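# Close the fridge door with carton and bottles inside

## Task

Get the refrigerator door fully closed, with the carton and all three bottles inside the fridge and every bottle standing upright. The attempt fails if a glass bottle drops any real distance, if the door is banged open or shut, or if the robot topples or ends up leaning. It only counts if everything stays that way with the robot no longer holding anything in place.

## Robot and tools

ROBOT. A Hello Robot Stretch 3 with a single arm: a two-wheeled base (0.33 m long, 0.34 m wide, no sideways motion), a lift that slides up a mast, and a telescoping arm that reaches out to the robot's RIGHT. To move the gripper forward or back, drive the base. Turning in place pivots about the point midway between the drive wheels, 0.05 m behind the front edge. With the arm retracted and wrist folded, a spin covers a 0.28 m radius; an unfolded, level wrist reaches past that. Loose objects may occasionally get a brief shove from outside.

FRAMES. Base frame: origin on the floor between the drive wheels, x forward, y left, z up. hand_pose is reported in it, at the fingertip meeting point. Odometry frame is the base frame as it was when the scene began; heading is positive leftward, -3.142 to 3.142.

execute_actions takes "actions", a list run in order (an empty list just reports state and images). Each action is {"robot": ..., "steps": n, "until": ...}; n is 1 to 450 control steps at 30 per second (default 1). {"steps": n} alone waits. If any part is invalid or out of range, the whole call is rejected and nothing new runs.
Inside "robot":
- "base": exactly one key. translate_m = relative drive distance in metres from where the base is when that command begins, forward positive, magnitude up to 1. rotate_rad = relative turn in radians, counter-clockwise (left) positive, magnitude up to 3.2.
- "joints": absolute targets, by name, for any subset: lift_m 0 to 1.1 (arm height, m); arm_m 0 to 0.52 (extension, m); wrist_yaw_rad -1.345 to 4.42 (0 along the arm, positive swings toward the front, 3.0 folds over the base); wrist_pitch_rad -1.57 to 0.451 (0 level, negative tips fingers down); wrist_roll_rad -2.911 to 2.911 (0 fingers side by side); gripper_m -0.089 to 0.179 (wider is larger; actual fingertip gap is about 0.007 less when almost shut, 0.025 less fully open, zero below 0.007); head_pan_rad -3.953 to 1.73 (0 forward, positive left, -1.57 looks down the arm); head_tilt_rad -1.53 to 0.419 (negative looks down). Joints left out keep their previous goal.
- "contact_limits": {"arm_m": effort percent 1-100}, the motor effort at which that arm motion halts; lasts until arm_m's next command.
- A list of up to 8 commands is a queue run one after another; {"pause_s": s} (s up to 15) waits. {"stop": true} brakes everything and clears the queue.
Base and joint motions begin together and keep going across later actions and while you think. A new command takes over immediately and throws away the rest of an older queue.
"until" ends an action early. {"robot": {"status": "ended"}} fires once nothing reads moving and no queue runs (or at once if the first command was refused). Other fields: base_status, each joint's reading, its _goal and _status, translate_m, rotate_rad, refusals, queue, queue_left; numbers use [op, value] with =, !=, <, <=, >, >=; statuses a word or ["!=","moving"]. {"any": {"status": "ended"}} fires when the first motion ends. Don't wait on "=" for readings.

zoom_image: {"camera": "head_camera"|"nav_camera"|"wrist_camera", "region": [x0,y0,x1,y1]} in pixels of that camera's last image, origin top-left, at most 504 by 504. finished_scene: {"scene": number} ends the current scene for good and grades it.

RESULTS. Each result is a snapshot plus one picture per camera. base_status shows progress as (moved of goal). joint_goals, joint_status, measured_speeds (units per second). Statuses: moving, done (within tolerance), off_target (resting short, may still push), contact_stop, time_out, stopped, not_commanded, torque_fault. refusals counts refused goals; queue is idle/running/done/dropped/stopped; queue_left counts unstarted commands. Lines starting refused:, dropped: (indices from 0) or replaced: explain what happened. robot.on_its_own appears when the robot changed a goal itself, a joint is slack or its servo off, a motor rests outside its normal effort, or the base leans 3 degrees or more. lidar_m: 12 distances in 30-degree sectors, first straight ahead, going counter-clockwise (4th left, 7th behind, 10th right), plane 0.17 m high, blind to glass. wrist_depth_mm and head_depth_mm: 7x7 median depths. base_tilt in degrees (forward/right positive, biased a few degrees). motor_effort in percent with peak in brackets; positive pushes toward higher values. base_odometry counts wheel turns, so slip looks like travel.

CAUTIONS.
- Full base speed only with lift_m under 0.30, arm_m under 0.03 and wrist_yaw_rad over 2.54; otherwise 0.10 m/s and 0.63 rad/s.
- Fold or unfold the wrist only with lift_m 0.32-0.95, wrist_pitch_rad -0.4, roll about 0; after folding, lift may drop to 0.25. With yaw below -0.4 keep pitch at -0.5 or lower.
- Grip by commanding gripper_m below the object's width; release by opening at least 0.02 past touch. Readings and done don't prove a hold; heavy or slick items can slip if squeezed too hard.
- Lift and arm go slack after contact_stop; a slack lift may sink under load. Wrist, head and base have no contact stop and will keep shoving; hard wrist loads turn the servo off for 10 s.
- Tipping risk: pushing on something rigid with the gripper above about 0.45 m, pushing twice after a contact stop, driving while hooked on something fixed, or snagging furniture (worst reversing). Back out in small steps, free the gripper, and lower lift to about 0.2 if still tilted.
- Move the door gently, keep bottles upright and low when carrying, and wait until all motion has ended and nothing is being held before calling finished_scene.

Each tool is called after "Request:" as name(argument=value, ...), one argument or row to a line, values as JSON.

## Session

Request:
execute_actions(
  actions=[],
)

Scene clock: 0.00 s.
robot.base_odometry: x=+0.000 y=+0.000 heading=+0.000 (m, m, rad; robot's odometry frame)
robot.turned_by_wheels: +0.000 (rad since the last result)
robot.turned_by_imu: +0.000 (rad since the last result)
robot.base_tilt: forward=+1.1 right=+1.0 (deg)
robot.lidar_m: 1.27 2.18 2.99 2.32 1.79 2.65 2.05 1.41 1.42 1.27 1.09 1.08
robot.head_depth_mm: 1215 1201 1195 1180 1172 1157 1148 / 1332 1317 1304 1290 1274 1258 1248 / 1471 1456 1438 1419 1404 1386 1377 / 1638 1618 1605 1584 1557 1540 1531 / 1801 1813 1802 1775 1742 1732 1711 / 1883 2114 2048 2008 2004 1961 1943 / 1886 2470 2440 2372 2343 2295 2216
robot.base_status: not_commanded
robot.joint_positions: lift_m=+0.561 arm_m=+0.003 wrist_yaw_rad=+2.837 wrist_pitch_rad=-0.629 wrist_roll_rad=-0.015 gripper_m=+0.037 head_pan_rad=+0.018 head_tilt_rad=+0.006
robot.joint_goals: lift_m=+0.561 arm_m=+0.003 wrist_yaw_rad=+2.837 wrist_pitch_rad=-0.629 wrist_roll_rad=-0.015 gripper_m=+0.037 head_pan_rad=+0.018 head_tilt_rad=+0.006
robot.joint_status: lift_m=not_commanded arm_m=not_commanded wrist_yaw_rad=not_commanded wrist_pitch_rad=not_commanded wrist_roll_rad=not_commanded gripper_m=not_commanded head_pan_rad=not_commanded head_tilt_rad=not_commanded
robot.measured_speeds: translate_m=+0.000 rotate_rad=+0.000 lift_m=+0.000 arm_m=+0.000 wrist_yaw_rad=+0.000 wrist_pitch_rad=+0.000 wrist_roll_rad=+0.000 head_pan_rad=+0.000 head_tilt_rad=+0.000
robot: refusals=0 queue=idle queue_left=0
robot.motor_effort: left_wheel=+0 right_wheel=+0 lift_m=+38 arm_m=+0 wrist_yaw_rad=+1 wrist_pitch_rad=+5 wrist_roll_rad=+0 gripper_m=+0 head_pan_rad=+0 head_tilt_rad=+3 (%)
robot.hand_pose: x=+0.0367 y=+0.0363 z=+0.5296 quat_wxyz=(+0.318, +0.693, +0.117, +0.637) (m; robot's base frame)
robot.wrist_depth_mm: - - - - - - - / - - - - - - - / - - - - - - - / 947 993 967 951 963 966 949 / 829 - 847 825 833 816 839 / 732 714 - 727 754 726 719 / 656 645 - 678 653 647 647
pictures: head_camera (sideways: a quarter turn clockwise sets it upright), nav_camera (sideways: a quarter turn counterclockwise sets it upright), wrist_camera
Images, in order (width x height): head_camera 896x504, nav_camera 672x504, wrist_camera 644x364.

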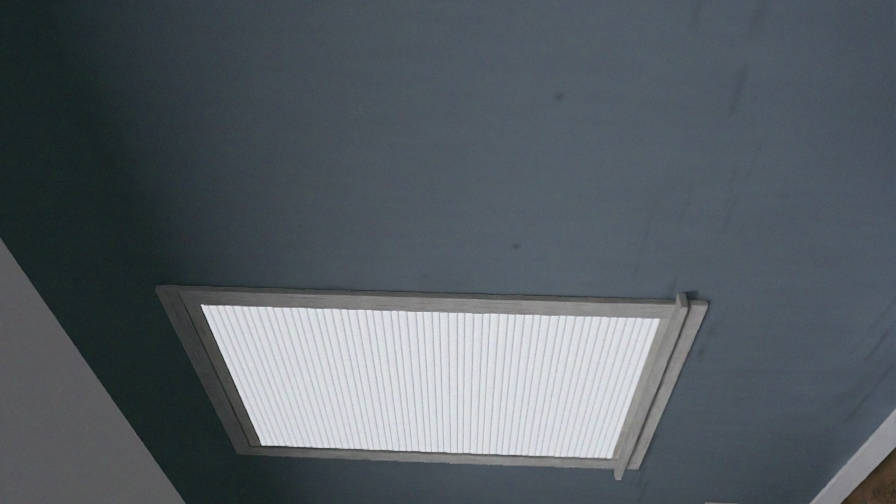

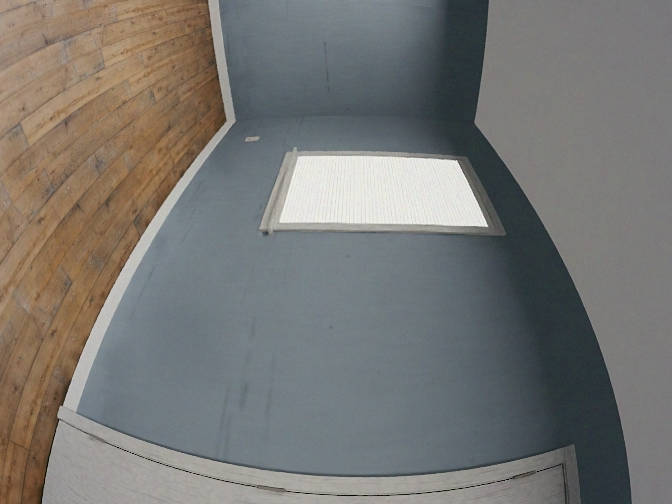

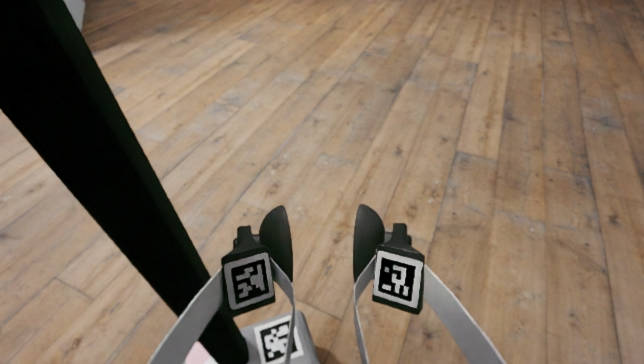

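Request:
execute_actions(
  actions=[
    {"robot":{"joints":{"head_pan_rad":1.73,"head_tilt_rad":-0.3,"lift_m":0.28,"wrist_pitch_rad":-0.4,"wrist_yaw_rad":3.0}},"steps":450,"until":{"robot":{"status":"ended"}}},
  ],
)

Scene clock: 3.63 s.
robot.base_odometry: x=+0.000 y=+0.000 heading=+0.000 (m, m, rad; robot's odometry frame)
robot.turned_by_wheels: +0.000 (rad since the last result)
robot.turned_by_imu: +0.001 (rad since the last result)
robot.base_tilt: forward=+1.2 right=+1.0 (deg)
robot.lidar_m: 1.27 2.17 2.98 2.32 1.79 2.65 2.05 1.41 1.42 1.27 1.09 1.08
robot.head_depth_mm: 3306 3426 3530 3680 2992 2123 1633 / 3329 3513 3652 3914 2959 2111 1626 / 3105 3282 3427 3607 2968 2108 1629 / 2887 3022 3213 3337 2948 2114 1632 / 2049 1884 1940 2002 2081 2009 1632 / 2281 2478 2532 2660 2456 2131 1633 / - - - - - - -
robot.base_status: not_commanded
robot.joint_positions: lift_m=+0.280 arm_m=+0.003 wrist_yaw_rad=+2.997 wrist_pitch_rad=-0.420 wrist_roll_rad=-0.015 gripper_m=+0.037 head_pan_rad=+1.723 head_tilt_rad=-0.296
robot.joint_goals: lift_m=+0.280 arm_m=+0.003 wrist_yaw_rad=+3.000 wrist_pitch_rad=-0.400 wrist_roll_rad=-0.015 gripper_m=+0.037 head_pan_rad=+1.730 head_tilt_rad=-0.300
robot.joint_status: lift_m=done arm_m=not_commanded wrist_yaw_rad=done wrist_pitch_rad=done wrist_roll_rad=not_commanded gripper_m=not_commanded head_pan_rad=done head_tilt_rad=done
robot.measured_speeds: translate_m=+0.000 rotate_rad=+0.000 lift_m=+0.000 arm_m=+0.000 wrist_yaw_rad=+0.000 wrist_pitch_rad=+0.000 wrist_roll_rad=+0.000 head_pan_rad=+0.000 head_tilt_rad=+0.000
robot: refusals=0 queue=done queue_left=0
robot.motor_effort: left_wheel=-1(0) right_wheel=+0(1) lift_m=+25(38) arm_m=+0(0) wrist_yaw_rad=+3(4) wrist_pitch_rad=+8(8) wrist_roll_rad=+0(0) gripper_m=+0(0) head_pan_rad=+3(28) head_tilt_rad=-2(33) (%)
robot.hand_pose: x=+0.0111 y=+0.0741 z=+0.2927 quat_wxyz=(+0.197, +0.695, +0.099, +0.685) (m; robot's base frame)
robot.wrist_depth_mm: - - - - - - - / - - - - - - - / - - 988 996 995 959 965 / 768 741 756 746 757 745 736 / 613 606 - 605 612 605 591 / 514 513 - 521 518 501 498 / 451 - - - 433 432 429
pictures: head_camera (sideways: a quarter turn clockwise sets it upright), nav_camera (sideways: a quarter turn counterclockwise sets it upright), wrist_camera
camera_calibration (this result's frames):
head_camera: T_world_to_cam=[[0.0567581, -0.240119, -0.969083, 1.27507], [-0.976015, -0.21768, -0.00322747, 0.0128886], [-0.210175, 0.946022, -0.246714, 0.279262], [0, 0, 0, 1]] pos_world=[-0.0010973, 0.0447859, 1.30459]
nav_camera: T_world_to_cam=[[-0.0579102, 0.336286, 0.939978, -1.18355], [0.986729, 0.162355, 0.00270652, 0.0438725], [-0.1517, 0.92766, -0.341225, 0.402305], [0, 0, 0, 1]] pos_world=[-0.0508004, 0.0176862, 1.24967]
wrist_camera: T_world_to_cam=[[0.988332, -0.152279, -0.00315985, -0.000148094], [-0.0889271, -0.56007, -0.823659, 0.313305], [0.123656, 0.81433, -0.567077, 0.270734], [0, 0, 0, 1]] pos_world=[-0.00547029, -0.0450167, 0.411582]
Images, in order (width x height): head_camera 896x504, nav_camera 672x504, wrist_camera 644x364.

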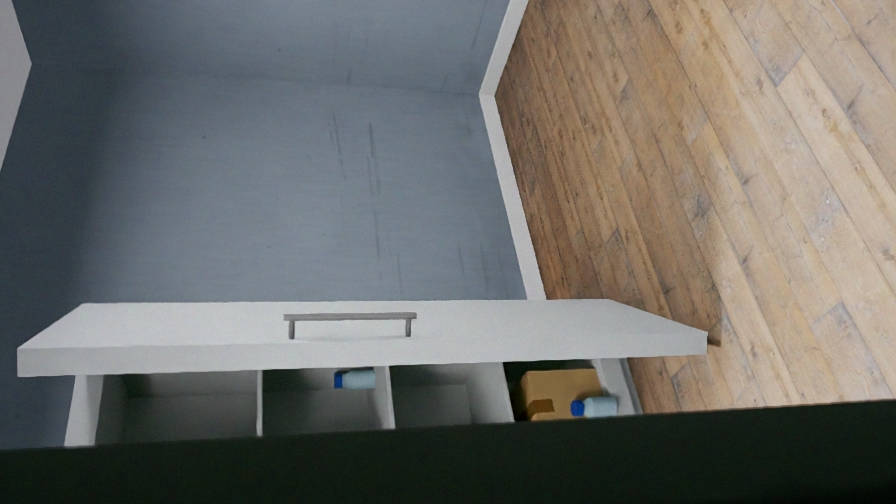

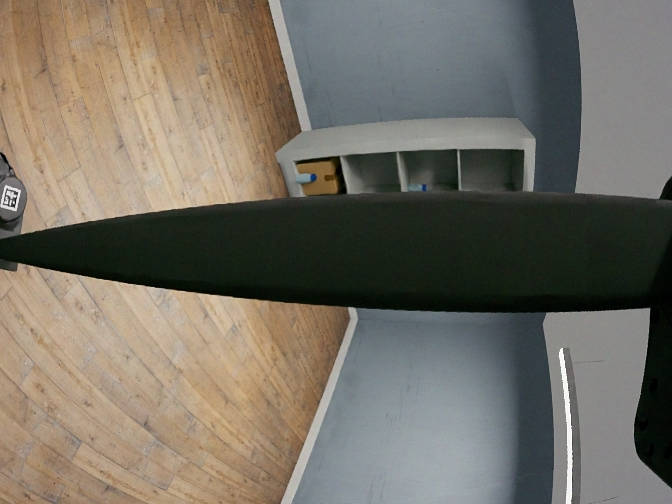

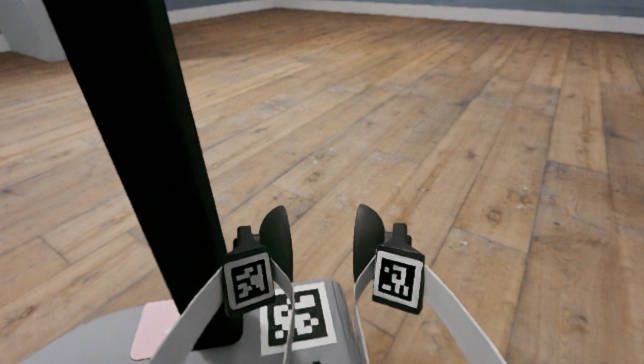

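Request:
execute_actions(
  actions=[
    {"robot":[{"base":{"rotate_rad":2.4},"joints":{"head_pan_rad":-0.8,"head_tilt_rad":-0.5}},{"base":{"translate_m":1.0}},{"base":{"translate_m":0.3}}],"steps":450,"until":{"robot":{"status":"ended"}}},
  ],
)

Scene clock: 14.60 s.
robot.base_odometry: x=-0.959 y=+0.878 heading=+2.400 (m, m, rad; robot's odometry frame)
robot.turned_by_wheels: +2.400 (rad since the last result)
robot.turned_by_imu: +2.446 (rad since the last result)
robot.base_tilt: forward=+1.2 right=+1.0 (deg)
robot.lidar_m: 1.36 1.42 1.76 1.72 1.80 2.29 2.38 2.52 3.14 3.02 0.90 1.03
robot.head_depth_mm: 1170 1243 1335 1338 1345 1346 1303 / 1250 1345 1406 1537 1683 1668 1370 / 1371 1462 1462 1665 1479 1552 1371 / 885 954 1036 1138 1262 1395 1370 / 927 1008 1107 1225 1372 1528 1371 / 1050 1155 1294 1452 1661 1669 1363 / 1196 1294 1392 1494 1613 1638 1371
robot.base_status: done (translate_m +0.3000 of +0.3000)
robot.joint_positions: lift_m=+0.280 arm_m=+0.003 wrist_yaw_rad=+2.998 wrist_pitch_rad=-0.419 wrist_roll_rad=-0.015 gripper_m=+0.037 head_pan_rad=-0.793 head_tilt_rad=-0.494
robot.joint_goals: lift_m=+0.280 arm_m=+0.003 wrist_yaw_rad=+3.000 wrist_pitch_rad=-0.400 wrist_roll_rad=-0.015 gripper_m=+0.037 head_pan_rad=-0.800 head_tilt_rad=-0.500
robot.joint_status: lift_m=done arm_m=not_commanded wrist_yaw_rad=done wrist_pitch_rad=done wrist_roll_rad=not_commanded gripper_m=not_commanded head_pan_rad=done head_tilt_rad=done
robot.measured_speeds: translate_m=+0.000 rotate_rad=+0.000 lift_m=+0.000 arm_m=+0.000 wrist_yaw_rad=+0.000 wrist_pitch_rad=+0.000 wrist_roll_rad=+0.000 head_pan_rad=+0.000 head_tilt_rad=+0.000
robot: refusals=0 queue=done queue_left=0
robot.motor_effort: left_wheel=-4(14) right_wheel=+2(6) lift_m=+25(25) arm_m=+0(0) wrist_yaw_rad=+3(3) wrist_pitch_rad=+7(7) wrist_roll_rad=+0(0) gripper_m=+0(0) head_pan_rad=-2(29) head_tilt_rad=-3(27) (%)
robot.hand_pose: x=+0.0110 y=+0.0742 z=+0.2929 quat_wxyz=(+0.196, +0.695, +0.099, +0.685) (m; robot's base frame)
robot.wrist_depth_mm: - - - - - - - / - - - - - - - / 980 - 997 996 981 971 961 / 768 749 773 751 754 746 740 / 617 609 - 610 610 589 591 / 511 511 - 521 522 504 498 / 452 - - - 432 432 429
pictures: head_camera (sideways: a quarter turn clockwise sets it upright), nav_camera (sideways: a quarter turn counterclockwise sets it upright), wrist_camera
camera_calibration (this result's frames):
head_camera: T_world_to_cam=[[-0.317305, 0.294011, -0.901596, 1.18925], [0.664028, 0.747639, 0.0101102, -0.0144791], [0.677041, -0.595477, -0.432461, 0.515584], [0, 0, 0, 1]] pos_world=[0.0378979, -0.03181, 1.29534]
nav_camera: T_world_to_cam=[[0.369231, -0.365862, 0.854291, -1.07437], [-0.704416, -0.709788, 0.000477919, 0.0570903], [0.606191, -0.601952, -0.519794, 0.630048], [0, 0, 0, 1]] pos_world=[0.0549771, 0.0267105, 1.24529]
wrist_camera: T_world_to_cam=[[0.988443, -0.151559, -0.00316689, -0.0000411171], [-0.0884241, -0.559466, -0.824123, 0.313565], [0.123132, 0.814879, -0.566401, 0.270534], [0, 0, 0, 1]] pos_world=[-0.00554394, -0.0450294, 0.411647]
Images, in order (width x height): head_camera 896x504, nav_camera 672x504, wrist_camera 644x364.

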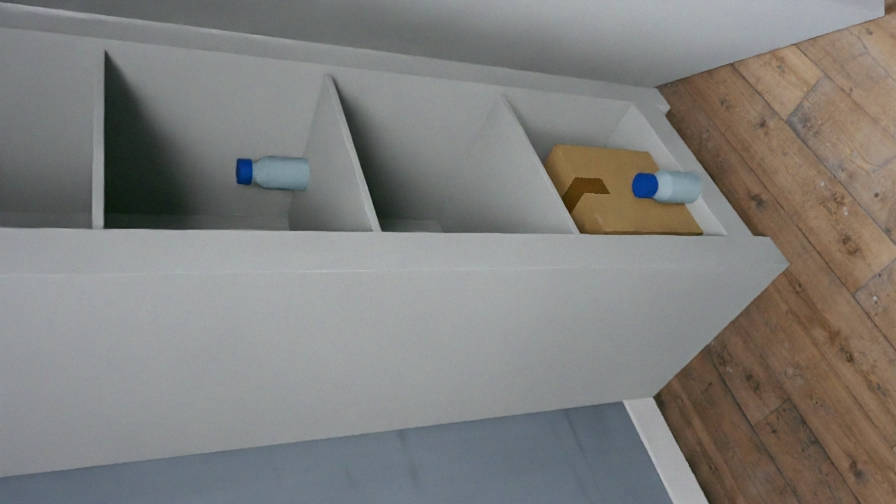

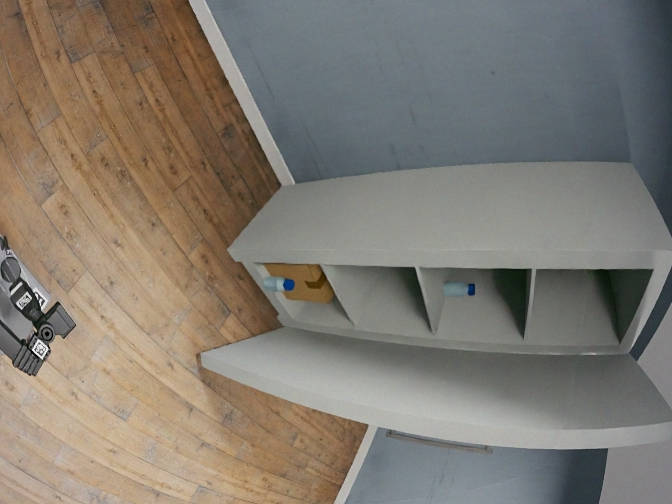

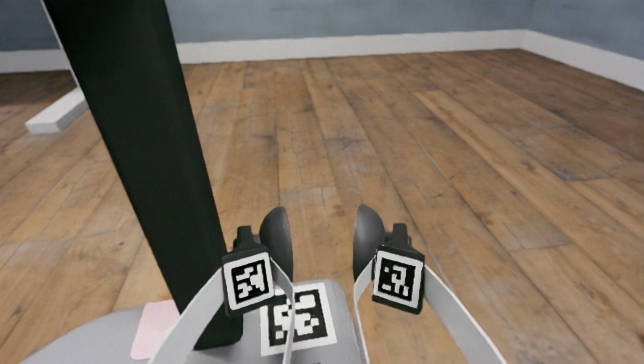

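Request:
execute_actions(
  actions=[
    {"robot":[{"base":{"rotate_rad":-0.82}},{"base":{"translate_m":0.55}},{"base":{"rotate_rad":1.54},"joints":{"head_pan_rad":-1.57,"head_tilt_rad":-0.95}},{"joints":{"lift_m":0.34}},{"joints":{"wrist_yaw_rad":0,"gripper_m":0.15}},{"joints":{"lift_m":0.15,"arm_m":0.1}}],"steps":450,"until":{"robot":{"status":"ended"}}},
    {"steps":300,"until":{"robot":{"status":"ended"}}},
  ],
)

Scene clock: 28.77 s.
robot.base_odometry: x=-0.964 y=+1.428 heading=+3.120 (m, m, rad; robot's odometry frame)
robot.turned_by_wheels: +0.720 (rad since the last result)
robot.turned_by_imu: +0.737 (rad since the last result)
robot.base_tilt: forward=+1.2 right=+1.0 (deg)
robot.lidar_m: 1.10 1.86 2.10 1.96 2.77 2.79 3.10 0.46 0.50 0.49 0.51 0.96
robot.head_depth_mm: 792 905 1052 1180 1222 1208 1120 / 818 997 1106 1354 1393 1247 1136 / 825 728 1148 1093 1341 1278 1108 / 846 688 1128 981 1138 1241 1127 / 447 510 595 746 1026 1256 1136 / 426 512 656 914 1378 1261 1129 / 483 610 823 1276 1425 1264 1137
robot.base_status: done (rotate_rad +1.5399 of +1.5400)
robot.joint_positions: lift_m=+0.150 arm_m=+0.100 wrist_yaw_rad=+0.003 wrist_pitch_rad=-0.419 wrist_roll_rad=-0.015 gripper_m=+0.150 head_pan_rad=-1.563 head_tilt_rad=-0.939
robot.joint_goals: lift_m=+0.150 arm_m=+0.100 wrist_yaw_rad=+0.000 wrist_pitch_rad=-0.400 wrist_roll_rad=-0.015 gripper_m=+0.150 head_pan_rad=-1.570 head_tilt_rad=-0.950
robot.joint_status: lift_m=done arm_m=done wrist_yaw_rad=done wrist_pitch_rad=done wrist_roll_rad=not_commanded gripper_m=done head_pan_rad=done head_tilt_rad=done
robot.measured_speeds: translate_m=+0.000 rotate_rad=+0.000 lift_m=+0.000 arm_m=+0.000 wrist_yaw_rad=+0.000 wrist_pitch_rad=+0.000 wrist_roll_rad=+0.000 head_pan_rad=+0.000 head_tilt_rad=+0.000
robot: refusals=0 queue=done queue_left=0
robot.motor_effort: left_wheel=-4(14) right_wheel=+2(7) lift_m=+25(52) arm_m=+5(5) wrist_yaw_rad=-2(3) wrist_pitch_rad=+7(7) wrist_roll_rad=+0(0) gripper_m=+0(82) head_pan_rad=-2(27) head_tilt_rad=-8(43) (%)
robot.hand_pose: x=-0.0210 y=-0.4690 z=+0.1629 quat_wxyz=(+0.697, +0.149, -0.686, -0.145) (m; robot's base frame)
robot.wrist_depth_mm: 138 157 244 263 495 477 336 / 143 166 265 275 482 487 340 / 151 175 294 304 448 497 347 / 160 185 280 322 484 502 352 / 389 191 256 392 404 419 393 / 350 - 280 344 344 - 341 / 298 245 290 296 298 295 292
pictures: head_camera (sideways: a quarter turn clockwise sets it upright), nav_camera (sideways: a quarter turn counterclockwise sets it upright), wrist_camera
camera_calibration (this result's frames):
head_camera: T_world_to_cam=[[-0.0256477, 0.777433, -0.628442, 0.831407], [0.997271, 0.0634344, 0.0377733, -0.052512], [0.0692311, -0.625758, -0.776939, 0.967408], [0, 0, 0, 1]] pos_world=[0.00671769, -0.0376689, 1.27609]
nav_camera: T_world_to_cam=[[0.012669, -0.836333, 0.548075, -0.673123], [-0.999827, -0.01806, -0.00444726, 0.0653032], [0.0136177, -0.547924, -0.836417, 1.04547], [0, 0, 0, 1]] pos_world=[0.0595828, 0.0110633, 1.24366]
wrist_camera: T_world_to_cam=[[-0.99998, 0.00552496, -0.0031693, -0.0192233], [0.00574069, 0.566214, -0.824238, 0.429723], [-0.00275938, -0.82424, -0.566234, -0.127946], [0, 0, 0, 1]] pos_world=[-0.0220429, -0.348667, 0.281686]
Images, in order (width x height): head_camera 896x504, nav_camera 672x504, wrist_camera 644x364.

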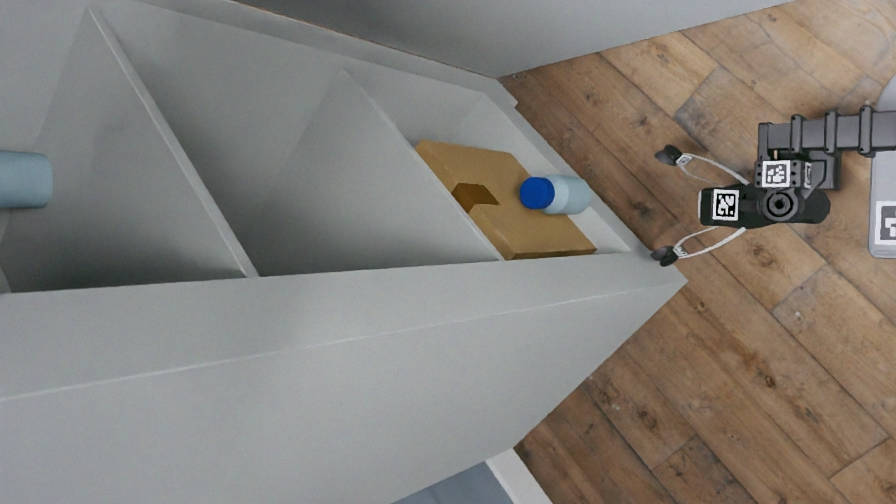

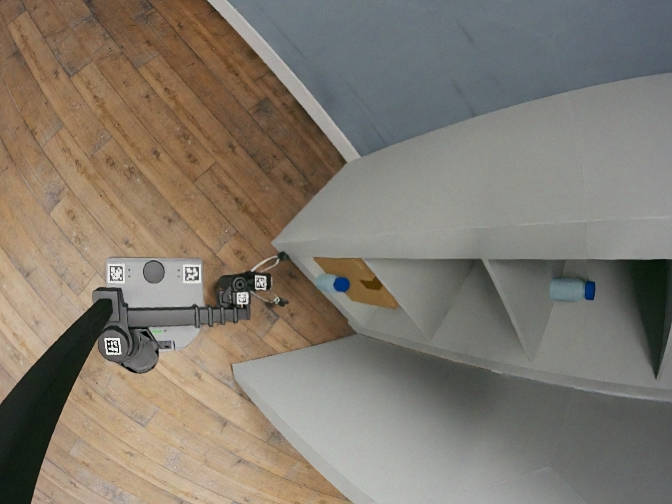

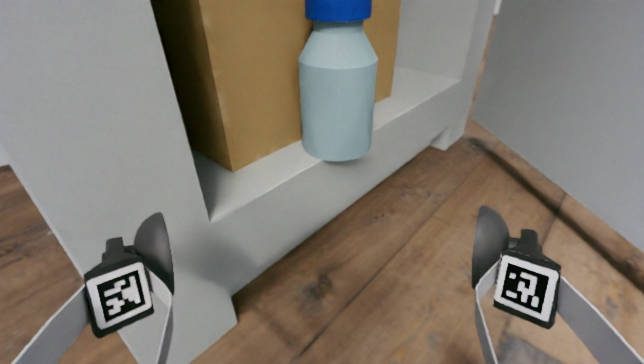

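Request:
execute_actions(
  actions=[
    {"robot":[{"base":{"translate_m":-0.18},"joints":{"gripper_m":0.12}},{"joints":{"wrist_yaw_rad":0.6,"lift_m":0.16,"arm_m":0.22}}],"steps":450,"until":{"robot":{"status":"ended"}}},
  ],
)

Scene clock: 34.03 s.
robot.base_odometry: x=-0.784 y=+1.424 heading=+3.120 (m, m, rad; robot's odometry frame)
robot.turned_by_wheels: +0.000 (rad since the last result)
robot.turned_by_imu: +0.000 (rad since the last result)
robot.base_tilt: forward=+1.2 right=+1.0 (deg)
robot.lidar_m: 1.24 2.11 2.00 2.01 2.65 2.66 2.98 2.54 0.34 0.58 0.56 1.09
robot.head_depth_mm: 564 584 609 632 655 776 1122 / 760 833 874 921 974 953 1098 / 785 922 1103 1316 1390 1228 1135 / 815 1034 1122 1287 1359 1240 1138 / 835 1142 1160 1053 1234 1265 1132 / 856 718 1158 993 1043 1245 1135 / 862 679 690 750 1352 1265 1137
robot.base_status: done (translate_m -0.1800 of -0.1800)
robot.joint_positions: lift_m=+0.160 arm_m=+0.220 wrist_yaw_rad=+0.597 wrist_pitch_rad=-0.419 wrist_roll_rad=-0.015 gripper_m=+0.120 head_pan_rad=-1.563 head_tilt_rad=-0.939
robot.joint_goals: lift_m=+0.160 arm_m=+0.220 wrist_yaw_rad=+0.600 wrist_pitch_rad=-0.400 wrist_roll_rad=-0.015 gripper_m=+0.120 head_pan_rad=-1.570 head_tilt_rad=-0.950
robot.joint_status: lift_m=done arm_m=done wrist_yaw_rad=done wrist_pitch_rad=done wrist_roll_rad=not_commanded gripper_m=done head_pan_rad=done head_tilt_rad=done
robot.measured_speeds: translate_m=+0.000 rotate_rad=+0.000 lift_m=+0.000 arm_m=+0.000 wrist_yaw_rad=+0.000 wrist_pitch_rad=+0.000 wrist_roll_rad=+0.000 head_pan_rad=+0.000 head_tilt_rad=+0.000
robot: refusals=0 queue=done queue_left=0
robot.motor_effort: left_wheel=-4(11) right_wheel=+2(2) lift_m=+51(52) arm_m=+5(6) wrist_yaw_rad=+2(4) wrist_pitch_rad=+7(7) wrist_roll_rad=+0(0) gripper_m=+0(82) head_pan_rad=-2(3) head_tilt_rad=-7(7) (%)
robot.hand_pose: x=+0.1046 y=-0.5503 z=+0.1721 quat_wxyz=(+0.709, +0.344, -0.612, +0.065) (m; robot's base frame)
robot.wrist_depth_mm: 162 281 214 194 241 264 341 / 171 261 236 209 266 294 348 / 183 242 262 213 292 338 343 / 198 226 283 238 289 308 334 / 219 233 259 276 303 343 387 / 298 248 291 343 354 - 351 / 310 290 306 307 308 305 304
pictures: head_camera (sideways: a quarter turn clockwise sets it upright), nav_camera (sideways: a quarter turn counterclockwise sets it upright), wrist_camera
camera_calibration (this result's frames):
head_camera: T_world_to_cam=[[-0.0256474, 0.777433, -0.628442, 0.831407], [0.997271, 0.063434, 0.0377733, -0.052512], [0.0692308, -0.625758, -0.776939, 0.967408], [0, 0, 0, 1]] pos_world=[0.00671767, -0.0376689, 1.27609]
nav_camera: T_world_to_cam=[[0.0126686, -0.836333, 0.548075, -0.673123], [-0.999827, -0.0180596, -0.00444726, 0.0653032], [0.0136174, -0.547924, -0.836417, 1.04547], [0, 0, 0, 1]] pos_world=[0.0595828, 0.0110632, 1.24366]
wrist_camera: T_world_to_cam=[[-0.831475, -0.555554, -0.00316935, -0.219544], [-0.312401, 0.47226, -0.824243, 0.464162], [0.459408, -0.684347, -0.566227, -0.160756], [0, 0, 0, 1]] pos_world=[0.0363114, -0.451186, 0.290862]
Images, in order (width x height): head_camera 896x504, nav_camera 672x504, wrist_camera 644x364.

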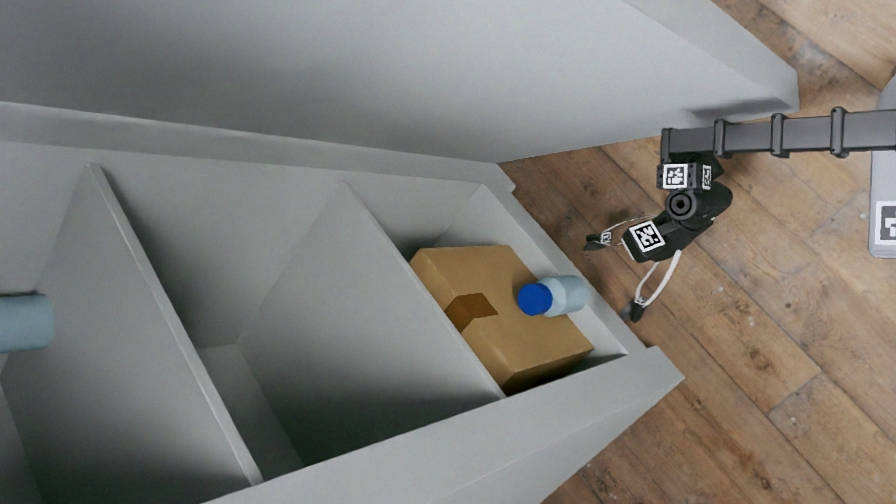

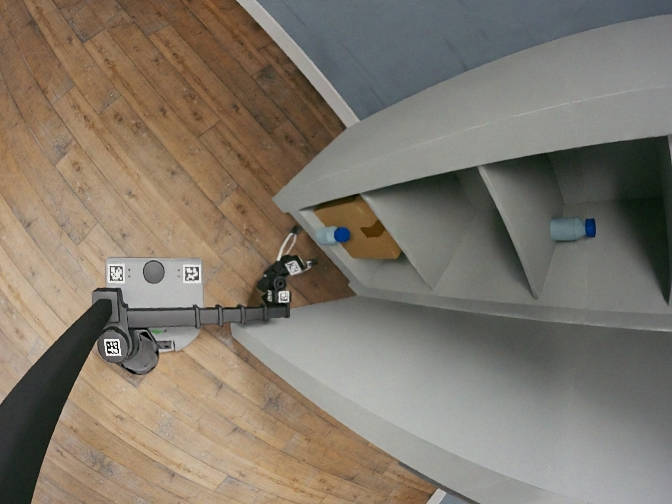

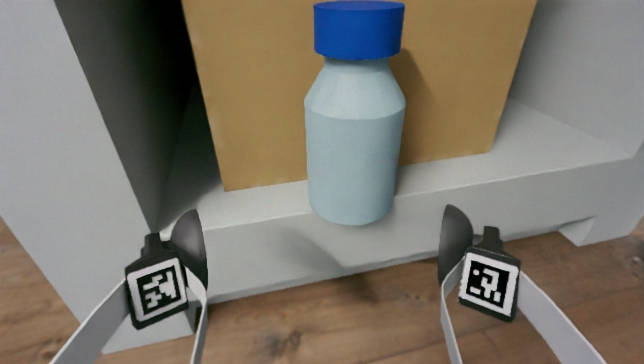

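Request:
execute_actions(
  actions=[
    {"robot":[{"joints":{"lift_m":0.178,"arm_m":0.26}},{"base":{"translate_m":0.038},"joints":{"arm_m":0.315}}],"steps":450,"until":{"robot":{"status":"ended"}}},
  ],
)

Scene clock: 36.77 s.
robot.base_odometry: x=-0.822 y=+1.425 heading=+3.120 (m, m, rad; robot's odometry frame)
robot.turned_by_wheels: +0.000 (rad since the last result)
robot.turned_by_imu: +0.001 (rad since the last result)
robot.base_tilt: forward=+1.2 right=+1.0 (deg)
robot.lidar_m: 1.21 2.06 2.04 1.98 2.68 2.69 2.99 2.55 0.36 0.62 0.54 1.07
robot.head_depth_mm: 667 692 720 746 773 847 1106 / 793 900 1014 1092 1143 1122 1113 / 805 955 1098 1367 1432 1254 1127 / 842 1071 1150 1143 1330 1261 1136 / 842 738 1156 1029 1220 1245 1133 / 857 696 1157 835 982 1246 1133 / 862 563 615 758 1381 1270 1130
robot.base_status: done (translate_m +0.0380 of +0.0380)
robot.joint_positions: lift_m=+0.178 arm_m=+0.315 wrist_yaw_rad=+0.597 wrist_pitch_rad=-0.419 wrist_roll_rad=-0.015 gripper_m=+0.120 head_pan_rad=-1.563 head_tilt_rad=-0.939
robot.joint_goals: lift_m=+0.178 arm_m=+0.315 wrist_yaw_rad=+0.600 wrist_pitch_rad=-0.400 wrist_roll_rad=-0.015 gripper_m=+0.120 head_pan_rad=-1.570 head_tilt_rad=-0.950
robot.joint_status: lift_m=done arm_m=done wrist_yaw_rad=done wrist_pitch_rad=done wrist_roll_rad=not_commanded gripper_m=done head_pan_rad=done head_tilt_rad=done
robot.measured_speeds: translate_m=+0.000 rotate_rad=+0.000 lift_m=+0.000 arm_m=+0.000 wrist_yaw_rad=+0.000 wrist_pitch_rad=+0.000 wrist_roll_rad=+0.000 head_pan_rad=+0.000 head_tilt_rad=+0.000
robot: refusals=0 queue=done queue_left=0
robot.motor_effort: left_wheel=-4(6) right_wheel=+2(5) lift_m=+50(53) arm_m=+4(5) wrist_yaw_rad=+3(3) wrist_pitch_rad=+7(7) wrist_roll_rad=+0(0) gripper_m=+0(0) head_pan_rad=-2(2) head_tilt_rad=-8(8) (%)
robot.hand_pose: x=+0.1047 y=-0.6452 z=+0.1901 quat_wxyz=(+0.709, +0.344, -0.612, +0.065) (m; robot's base frame)
robot.wrist_depth_mm: 120 124 132 140 150 161 177 / 132 134 142 133 162 178 287 / 202 146 154 103 181 198 311 / 215 160 169 113 200 226 305 / 205 212 186 125 144 251 259 / 197 231 210 132 211 - 248 / 184 188 192 155 220 261 318
pictures: head_camera (sideways: a quarter turn clockwise sets it upright), nav_camera (sideways: a quarter turn counterclockwise sets it upright), wrist_camera
camera_calibration (this result's frames):
head_camera: T_world_to_cam=[[-0.0256235, 0.777434, -0.628442, 0.831407], [0.997273, 0.0634033, 0.0377733, -0.052512], [0.0692115, -0.62576, -0.776939, 0.967408], [0, 0, 0, 1]] pos_world=[0.00671652, -0.0376689, 1.27609]
nav_camera: T_world_to_cam=[[0.0126429, -0.836334, 0.548075, -0.673123], [-0.999828, -0.0180288, -0.00444726, 0.0653032], [0.0136005, -0.547924, -0.836418, 1.04547], [0, 0, 0, 1]] pos_world=[0.0595832, 0.0110616, 1.24366]
wrist_camera: T_world_to_cam=[[-0.831348, -0.555742, -0.00316938, -0.272349], [-0.312497, 0.472172, -0.824257, 0.523833], [0.459571, -0.684254, -0.566208, -0.215532], [0, 0, 0, 1]] pos_world=[0.0363311, -0.546174, 0.308874]
Images, in order (width x height): head_camera 896x504, nav_camera 672x504, wrist_camera 644x364.

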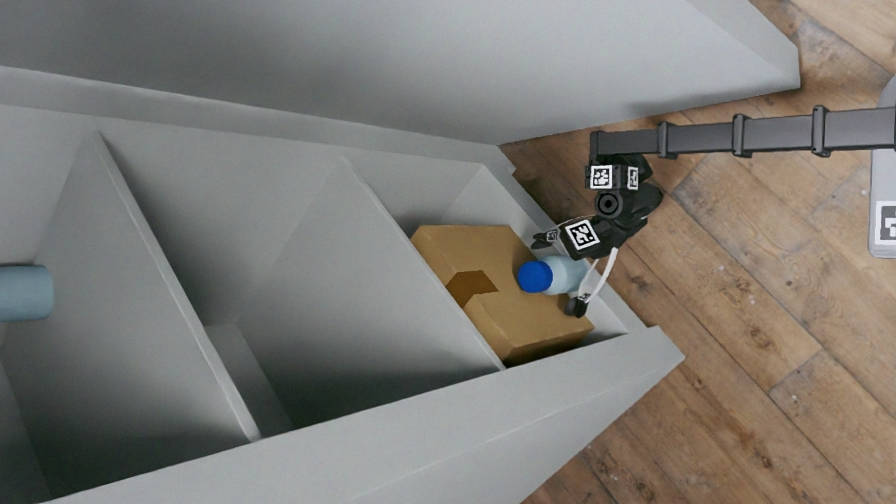

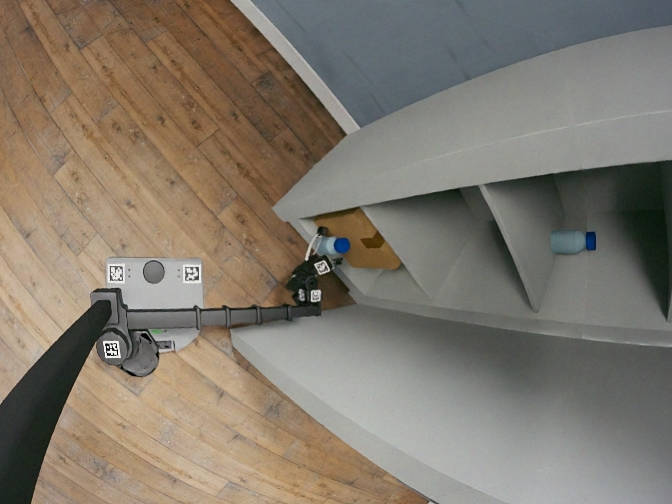

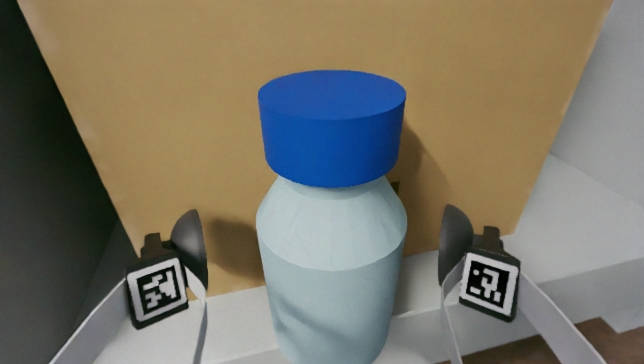

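Request:
execute_actions(
  actions=[
    {"robot":[{"joints":{"gripper_m":0.01}},{"joints":{"lift_m":0.195}},{"joints":{"arm_m":0.22}},{"joints":{"lift_m":0.61,"head_tilt_rad":-0.7}}],"steps":450,"until":{"robot":{"status":"ended"}}},
  ],
)

Scene clock: 48.53 s.
robot.base_odometry: x=-0.822 y=+1.425 heading=+3.120 (m, m, rad; robot's odometry frame)
robot.turned_by_wheels: +0.000 (rad since the last result)
robot.turned_by_imu: +0.003 (rad since the last result)
robot.base_tilt: forward=+1.1 right=+1.1 (deg)
robot.lidar_m: 1.21 2.06 2.04 1.99 2.68 2.68 3.00 2.56 0.36 0.65 0.54 1.06
robot.head_depth_mm: 650 668 685 704 721 698 673 / 727 809 897 992 1034 - 1163 / 777 861 935 1092 1260 - 1209 / 853 934 877 1182 1080 1229 1215 / 942 1013 802 1265 1010 1096 1163 / 945 1023 805 1183 973 883 1081 / 878 948 563 606 689 960 1223
robot.base_status: done (translate_m +0.0380 of +0.0380)
robot.joint_positions: lift_m=+0.609 arm_m=+0.220 wrist_yaw_rad=+0.598 wrist_pitch_rad=-0.456 wrist_roll_rad=-0.015 gripper_m=+0.017 head_pan_rad=-1.563 head_tilt_rad=-0.705
robot.joint_goals: lift_m=+0.610 arm_m=+0.220 wrist_yaw_rad=+0.600 wrist_pitch_rad=-0.400 wrist_roll_rad=-0.015 gripper_m=+0.016 head_pan_rad=-1.570 head_tilt_rad=-0.700
robot.joint_status: lift_m=done arm_m=done wrist_yaw_rad=done wrist_pitch_rad=done wrist_roll_rad=not_commanded gripper_m=done head_pan_rad=done head_tilt_rad=done
robot.measured_speeds: translate_m=+0.000 rotate_rad=+0.000 lift_m=+0.000 arm_m=+0.000 wrist_yaw_rad=+0.000 wrist_pitch_rad=+0.000 wrist_roll_rad=+0.000 head_pan_rad=+0.000 head_tilt_rad=+0.000
robot: refusals=0 queue=done queue_left=0
robot.on_its_own: gripper_m is held at +0.016, not at your +0.010, by its stall guard, which is not easing now
robot.motor_effort: left_wheel=-4(6) right_wheel=+3(5) lift_m=+55(56) arm_m=-4(6) wrist_yaw_rad=+2(5) wrist_pitch_rad=+21(22) wrist_roll_rad=+0(0) gripper_m=-20(96) head_pan_rad=-2(2) head_tilt_rad=+3(31) (%)
robot.hand_pose: x=+0.1020 y=-0.5467 z=+0.6136 quat_wxyz=(+0.710, +0.355, -0.605, +0.052) (m; robot's base frame)
robot.wrist_depth_mm: 137 187 539 581 623 496 366 / 148 172 578 128 633 504 376 / 160 172 387 102 474 468 382 / 176 188 369 120 391 391 379 / 198 208 229 122 136 484 400 / 862 232 145 129 147 551 444 / 768 285 310 149 498 600 461
pictures: head_camera (sideways: a quarter turn clockwise sets it upright), nav_camera (sideways: a quarter turn counterclockwise sets it upright), wrist_camera
camera_calibration (this result's frames):
head_camera: T_world_to_cam=[[-0.0243598, 0.610851, -0.791371, 1.04373], [0.997218, 0.070626, 0.0238193, -0.0343546], [0.0704414, -0.788589, -0.610872, 0.751412], [0, 0, 0, 1]] pos_world=[0.00675355, -0.0425819, 1.28581]
nav_camera: T_world_to_cam=[[0.0115077, -0.686756, 0.726797, -0.905987], [-0.999822, -0.0187704, -0.00190568, 0.0619953], [0.014951, -0.726646, -0.68685, 0.850977], [0, 0, 0, 1]] pos_world=[0.0596871, -0.00266995, 1.24308]
wrist_camera: T_world_to_cam=[[-0.831201, -0.555964, -0.00286282, -0.218787], [-0.329896, 0.497347, -0.802381, 0.827642], [0.447519, -0.665995, -0.596806, 0.122933], [0, 0, 0, 1]] pos_world=[0.0361647, -0.45139, 0.736825]
Images, in order (width x height): head_camera 896x504, nav_camera 672x504, wrist_camera 644x364.

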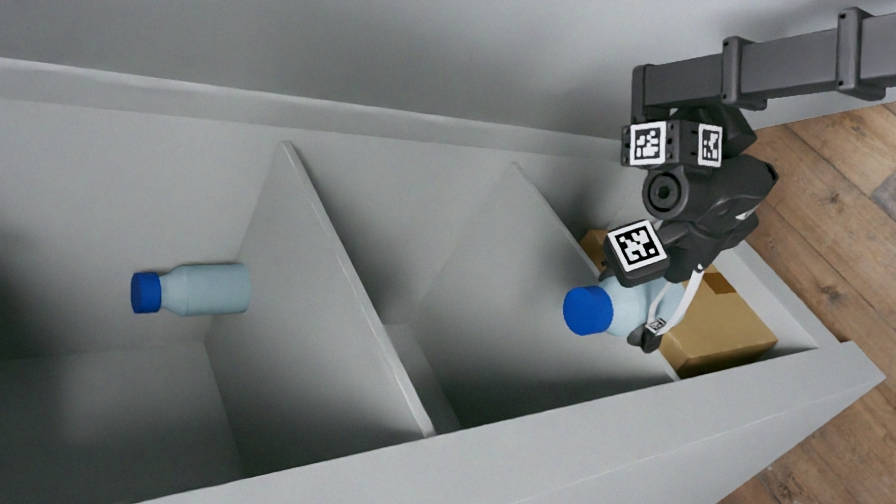

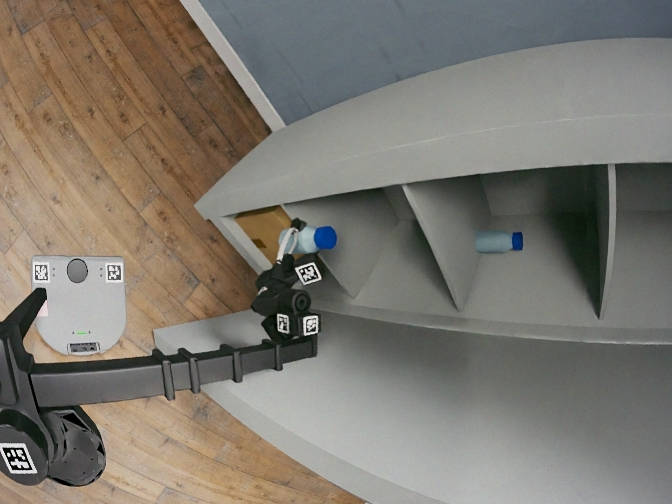

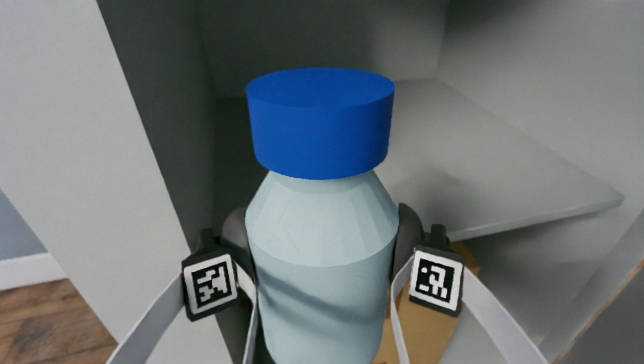

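Request:
execute_actions(
  actions=[
    {"robot":[{"joints":{"arm_m":0.5}},{"base":{"translate_m":0.05},"joints":{"lift_m":0.555}}],"steps":450,"until":{"robot":{"status":"ended"}}},
  ],
)

Scene clock: 53.17 s.
robot.base_odometry: x=-0.872 y=+1.426 heading=+3.120 (m, m, rad; robot's odometry frame)
robot.turned_by_wheels: +0.000 (rad since the last result)
robot.turned_by_imu: +0.001 (rad since the last result)
robot.base_tilt: forward=+1.3 right=+1.0 (deg)
robot.lidar_m: 1.17 1.99 2.16 1.98 2.70 2.73 3.04 0.40 0.39 0.61 0.51 1.03
robot.head_depth_mm: 717 789 825 844 867 882 855 / 749 823 911 1036 1072 1340 1212 / 816 905 917 1121 1316 1328 1214 / 896 937 837 1236 1051 1189 1187 / 967 1039 803 1201 1023 1020 1140 / 905 978 712 624 696 837 1152 / 425 461 508 580 764 1198 1221
robot.base_status: done (translate_m +0.0500 of +0.0500)
robot.joint_positions: lift_m=+0.555 arm_m=+0.500 wrist_yaw_rad=+0.598 wrist_pitch_rad=-0.429 wrist_roll_rad=-0.015 gripper_m=+0.017 head_pan_rad=-1.563 head_tilt_rad=-0.705
robot.joint_goals: lift_m=+0.555 arm_m=+0.500 wrist_yaw_rad=+0.600 wrist_pitch_rad=-0.400 wrist_roll_rad=-0.015 gripper_m=+0.016 head_pan_rad=-1.570 head_tilt_rad=-0.700
robot.joint_status: lift_m=done arm_m=done wrist_yaw_rad=done wrist_pitch_rad=done wrist_roll_rad=not_commanded gripper_m=done head_pan_rad=done head_tilt_rad=done
robot.measured_speeds: translate_m=+0.000 rotate_rad=+0.000 lift_m=+0.000 arm_m=+0.000 wrist_yaw_rad=+0.000 wrist_pitch_rad=+0.000 wrist_roll_rad=+0.000 head_pan_rad=+0.000 head_tilt_rad=+0.000
robot: refusals=0 queue=done queue_left=0
robot.on_its_own: gripper_m is held at +0.016, not at your +0.010, by its stall guard, which is not easing now
robot.motor_effort: left_wheel=-7(8) right_wheel=+4(6) lift_m=+26(55) arm_m=+4(5) wrist_yaw_rad=+2(2) wrist_pitch_rad=+11(22) wrist_roll_rad=+0(0) gripper_m=-19(20) head_pan_rad=-2(2) head_tilt_rad=+3(3) (%)
robot.hand_pose: x=+0.1040 y=-0.8291 z=+0.5656 quat_wxyz=(+0.710, +0.347, -0.610, +0.062) (m; robot's base frame)
robot.wrist_depth_mm: 300 316 336 359 373 280 208 / 325 342 358 124 398 288 213 / 349 369 382 99 377 296 218 / 327 324 320 110 312 291 222 / 264 263 243 122 138 258 228 / 222 221 147 129 147 217 214 / 191 190 184 152 188 188 186
pictures: head_camera (sideways: a quarter turn clockwise sets it upright), nav_camera (sideways: a quarter turn counterclockwise sets it upright), wrist_camera
camera_calibration (this result's frames):
head_camera: T_world_to_cam=[[-0.0243573, 0.610527, -0.791621, 1.04406], [0.997218, 0.0706356, 0.0237935, -0.0343209], [0.0704432, -0.788839, -0.610549, 0.750992], [0, 0, 0, 1]] pos_world=[0.0067536, -0.0425884, 1.28583]
nav_camera: T_world_to_cam=[[0.0115053, -0.686458, 0.727078, -0.906354], [-0.999822, -0.018771, -0.00190109, 0.0619893], [0.014953, -0.726927, -0.686552, 0.85059], [0, 0, 0, 1]] pos_world=[0.0596873, -0.00269404, 1.24308]
wrist_camera: T_world_to_cam=[[-0.831061, -0.556173, -0.00307982, -0.374307], [-0.317585, 0.479083, -0.818303, 0.922801], [0.456593, -0.679082, -0.574779, -0.119003], [0, 0, 0, 1]] pos_world=[0.0363318, -0.73109, 0.685578]
Images, in order (width x height): head_camera 896x504, nav_camera 672x504, wrist_camera 644x364.

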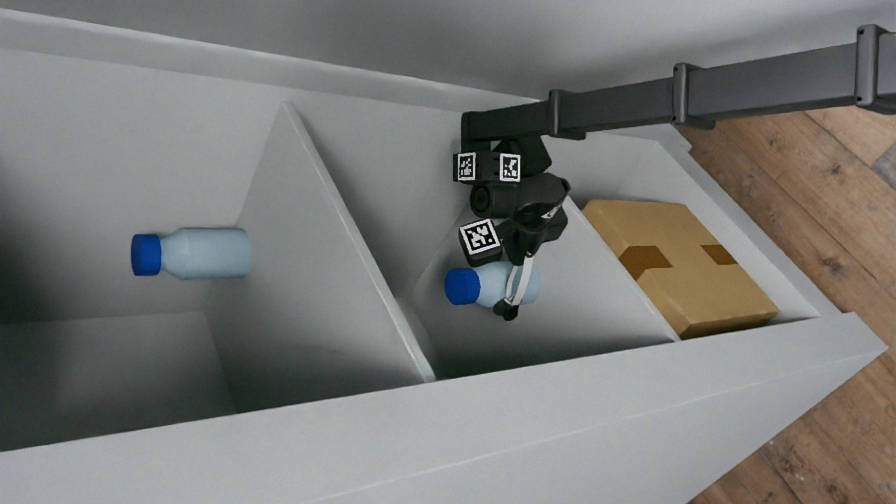

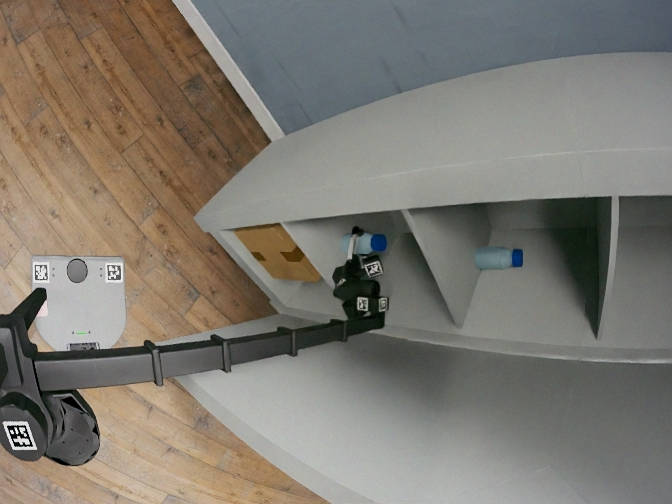

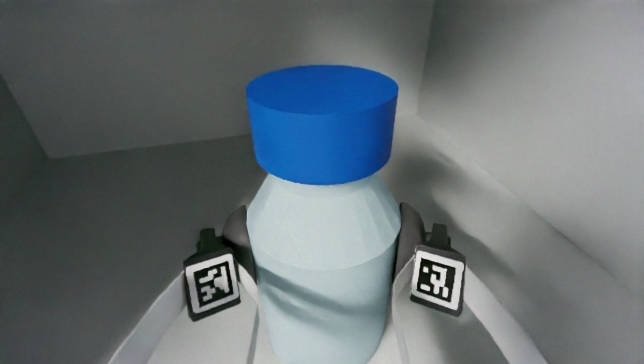

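Request:
execute_actions(
  actions=[
    {"robot":[{"joints":{"gripper_m":0.13}},{"base":{"translate_m":-0.07},"joints":{"arm_m":0.39}},{"joints":{"arm_m":0.0,"gripper_m":0}},{"joints":{"wrist_yaw_rad":1.57}},{"base":{"translate_m":-0.5},"joints":{"lift_m":0.35,"head_pan_rad":-1.1,"head_tilt_rad":-0.9}},{"joints":{"arm_m":0.38}},{"base":{"translate_m":0.38}}],"steps":450,"until":{"robot":{"status":"ended"}}},
    {"steps":450,"until":{"robot":{"status":"ended"}}},
    {"steps":450,"until":{"robot":{"status":"ended"}}},
  ],
)

Scene clock: 77.43 s.
robot.base_odometry: x=-0.682 y=+1.422 heading=+3.120 (m, m, rad; robot's odometry frame)
robot.turned_by_wheels: +0.000 (rad since the last result)
robot.turned_by_imu: -0.001 (rad since the last result)
robot.base_tilt: forward=+1.2 right=+1.0 (deg)
robot.lidar_m: 1.32 2.23 2.04 2.61 2.58 2.59 2.91 2.46 2.46 0.64 0.55 1.17
robot.head_depth_mm: 541 632 758 945 1177 1271 1148 / 523 606 723 890 1100 1268 1136 / 506 583 691 843 1060 1284 1142 / 490 562 661 800 1012 1243 1138 / 452 518 630 799 1379 1288 1142 / 488 711 1298 1592 1467 1280 1146 / 995 1141 1318 1554 1474 1288 1143
robot.base_status: done (translate_m +0.3800 of +0.3800)
robot.joint_positions: lift_m=+0.350 arm_m=+0.380 wrist_yaw_rad=+1.573 wrist_pitch_rad=-0.420 wrist_roll_rad=-0.015 gripper_m=+0.000 head_pan_rad=-1.107 head_tilt_rad=-0.889
robot.joint_goals: lift_m=+0.350 arm_m=+0.380 wrist_yaw_rad=+1.570 wrist_pitch_rad=-0.400 wrist_roll_rad=-0.015 gripper_m=+0.000 head_pan_rad=-1.100 head_tilt_rad=-0.900
robot.joint_status: lift_m=done arm_m=done wrist_yaw_rad=done wrist_pitch_rad=done wrist_roll_rad=not_commanded gripper_m=done head_pan_rad=done head_tilt_rad=done
robot.measured_speeds: translate_m=+0.000 rotate_rad=+0.000 lift_m=+0.000 arm_m=+0.000 wrist_yaw_rad=+0.000 wrist_pitch_rad=+0.000 wrist_roll_rad=+0.000 head_pan_rad=+0.000 head_tilt_rad=+0.000
robot: refusals=0 queue=done queue_left=0
robot.motor_effort: left_wheel=-2(27) right_wheel=+1(30) lift_m=+25(26) arm_m=+5(4) wrist_yaw_rad=-2(13) wrist_pitch_rad=+8(14) wrist_roll_rad=+0(0) gripper_m=-2(80) head_pan_rad=+2(25) head_tilt_rad=-7(28) (%)
robot.hand_pose: x=+0.2027 y=-0.5243 z=+0.3626 quat_wxyz=(+0.596, +0.591, -0.379, +0.390) (m; robot's base frame)
robot.wrist_depth_mm: - - 195 150 121 102 88 / - - 218 163 131 109 93 / - - 250 180 141 116 98 / 876 883 291 201 154 124 104 / 716 718 512 221 165 134 110 / 605 603 595 - 173 144 118 / 513 510 493 297 218 157 126
pictures: head_camera (sideways: a quarter turn clockwise sets it upright), nav_camera (sideways: a quarter turn counterclockwise sets it upright), wrist_camera
camera_calibration (this result's frames):
head_camera: T_world_to_cam=[[-0.351418, 0.658045, -0.665945, 0.88226], [0.866417, 0.498094, 0.0349792, -0.0480786], [0.354721, -0.564694, -0.745181, 0.92437], [0, 0, 0, 1]] pos_world=[0.0238042, -0.0346333, 1.27804]
nav_camera: T_world_to_cam=[[0.367466, -0.720108, 0.588568, -0.728042], [-0.88942, -0.457074, -0.00392726, 0.063953], [0.271848, -0.522041, -0.808438, 1.00752], [0, 0, 0, 1]] pos_world=[0.0505188, 0.0309313, 1.24327]
wrist_camera: T_world_to_cam=[[-0.00557277, -0.999979, -0.00315815, -0.523379], [-0.567433, 0.00576271, -0.823399, 0.446372], [0.823401, -0.00279657, -0.567454, 0.203777], [0, 0, 0, 1]] pos_world=[0.0825799, -0.525371, 0.481524]
Images, in order (width x height): head_camera 896x504, nav_camera 672x504, wrist_camera 644x364.

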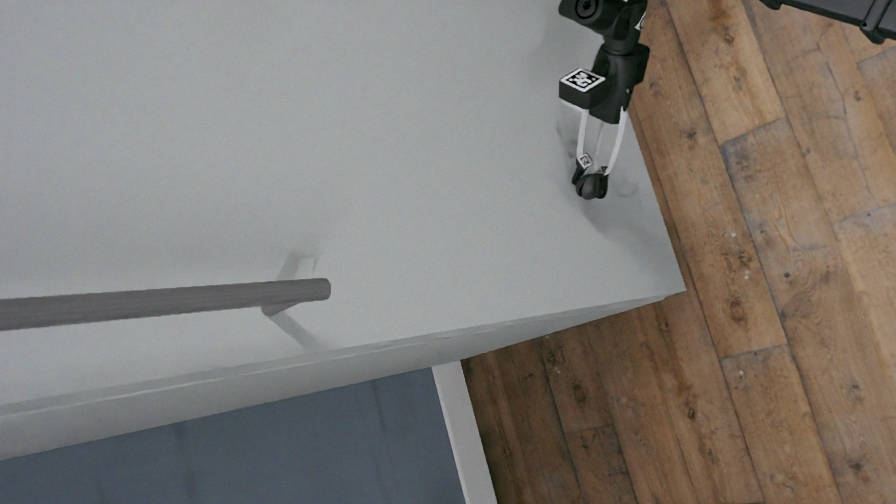

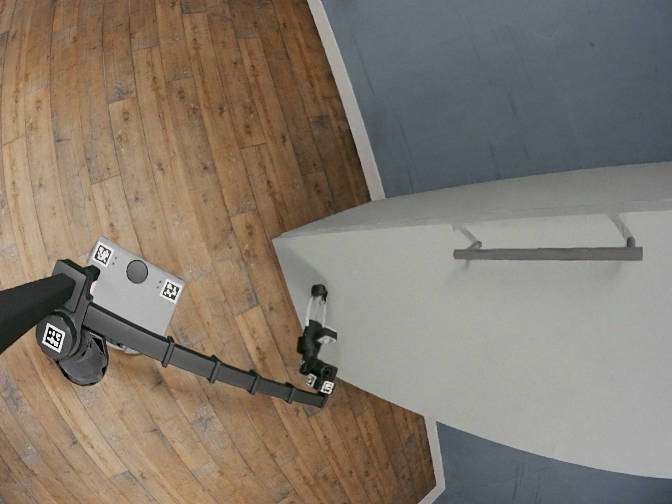

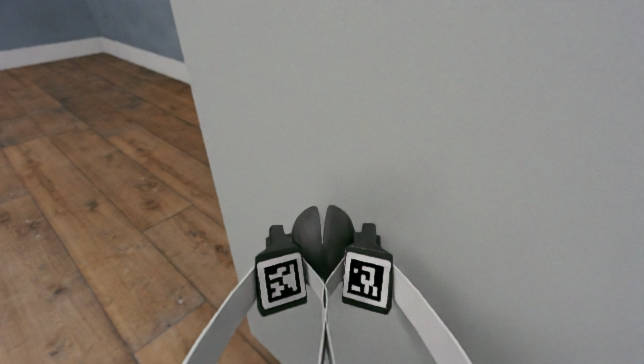

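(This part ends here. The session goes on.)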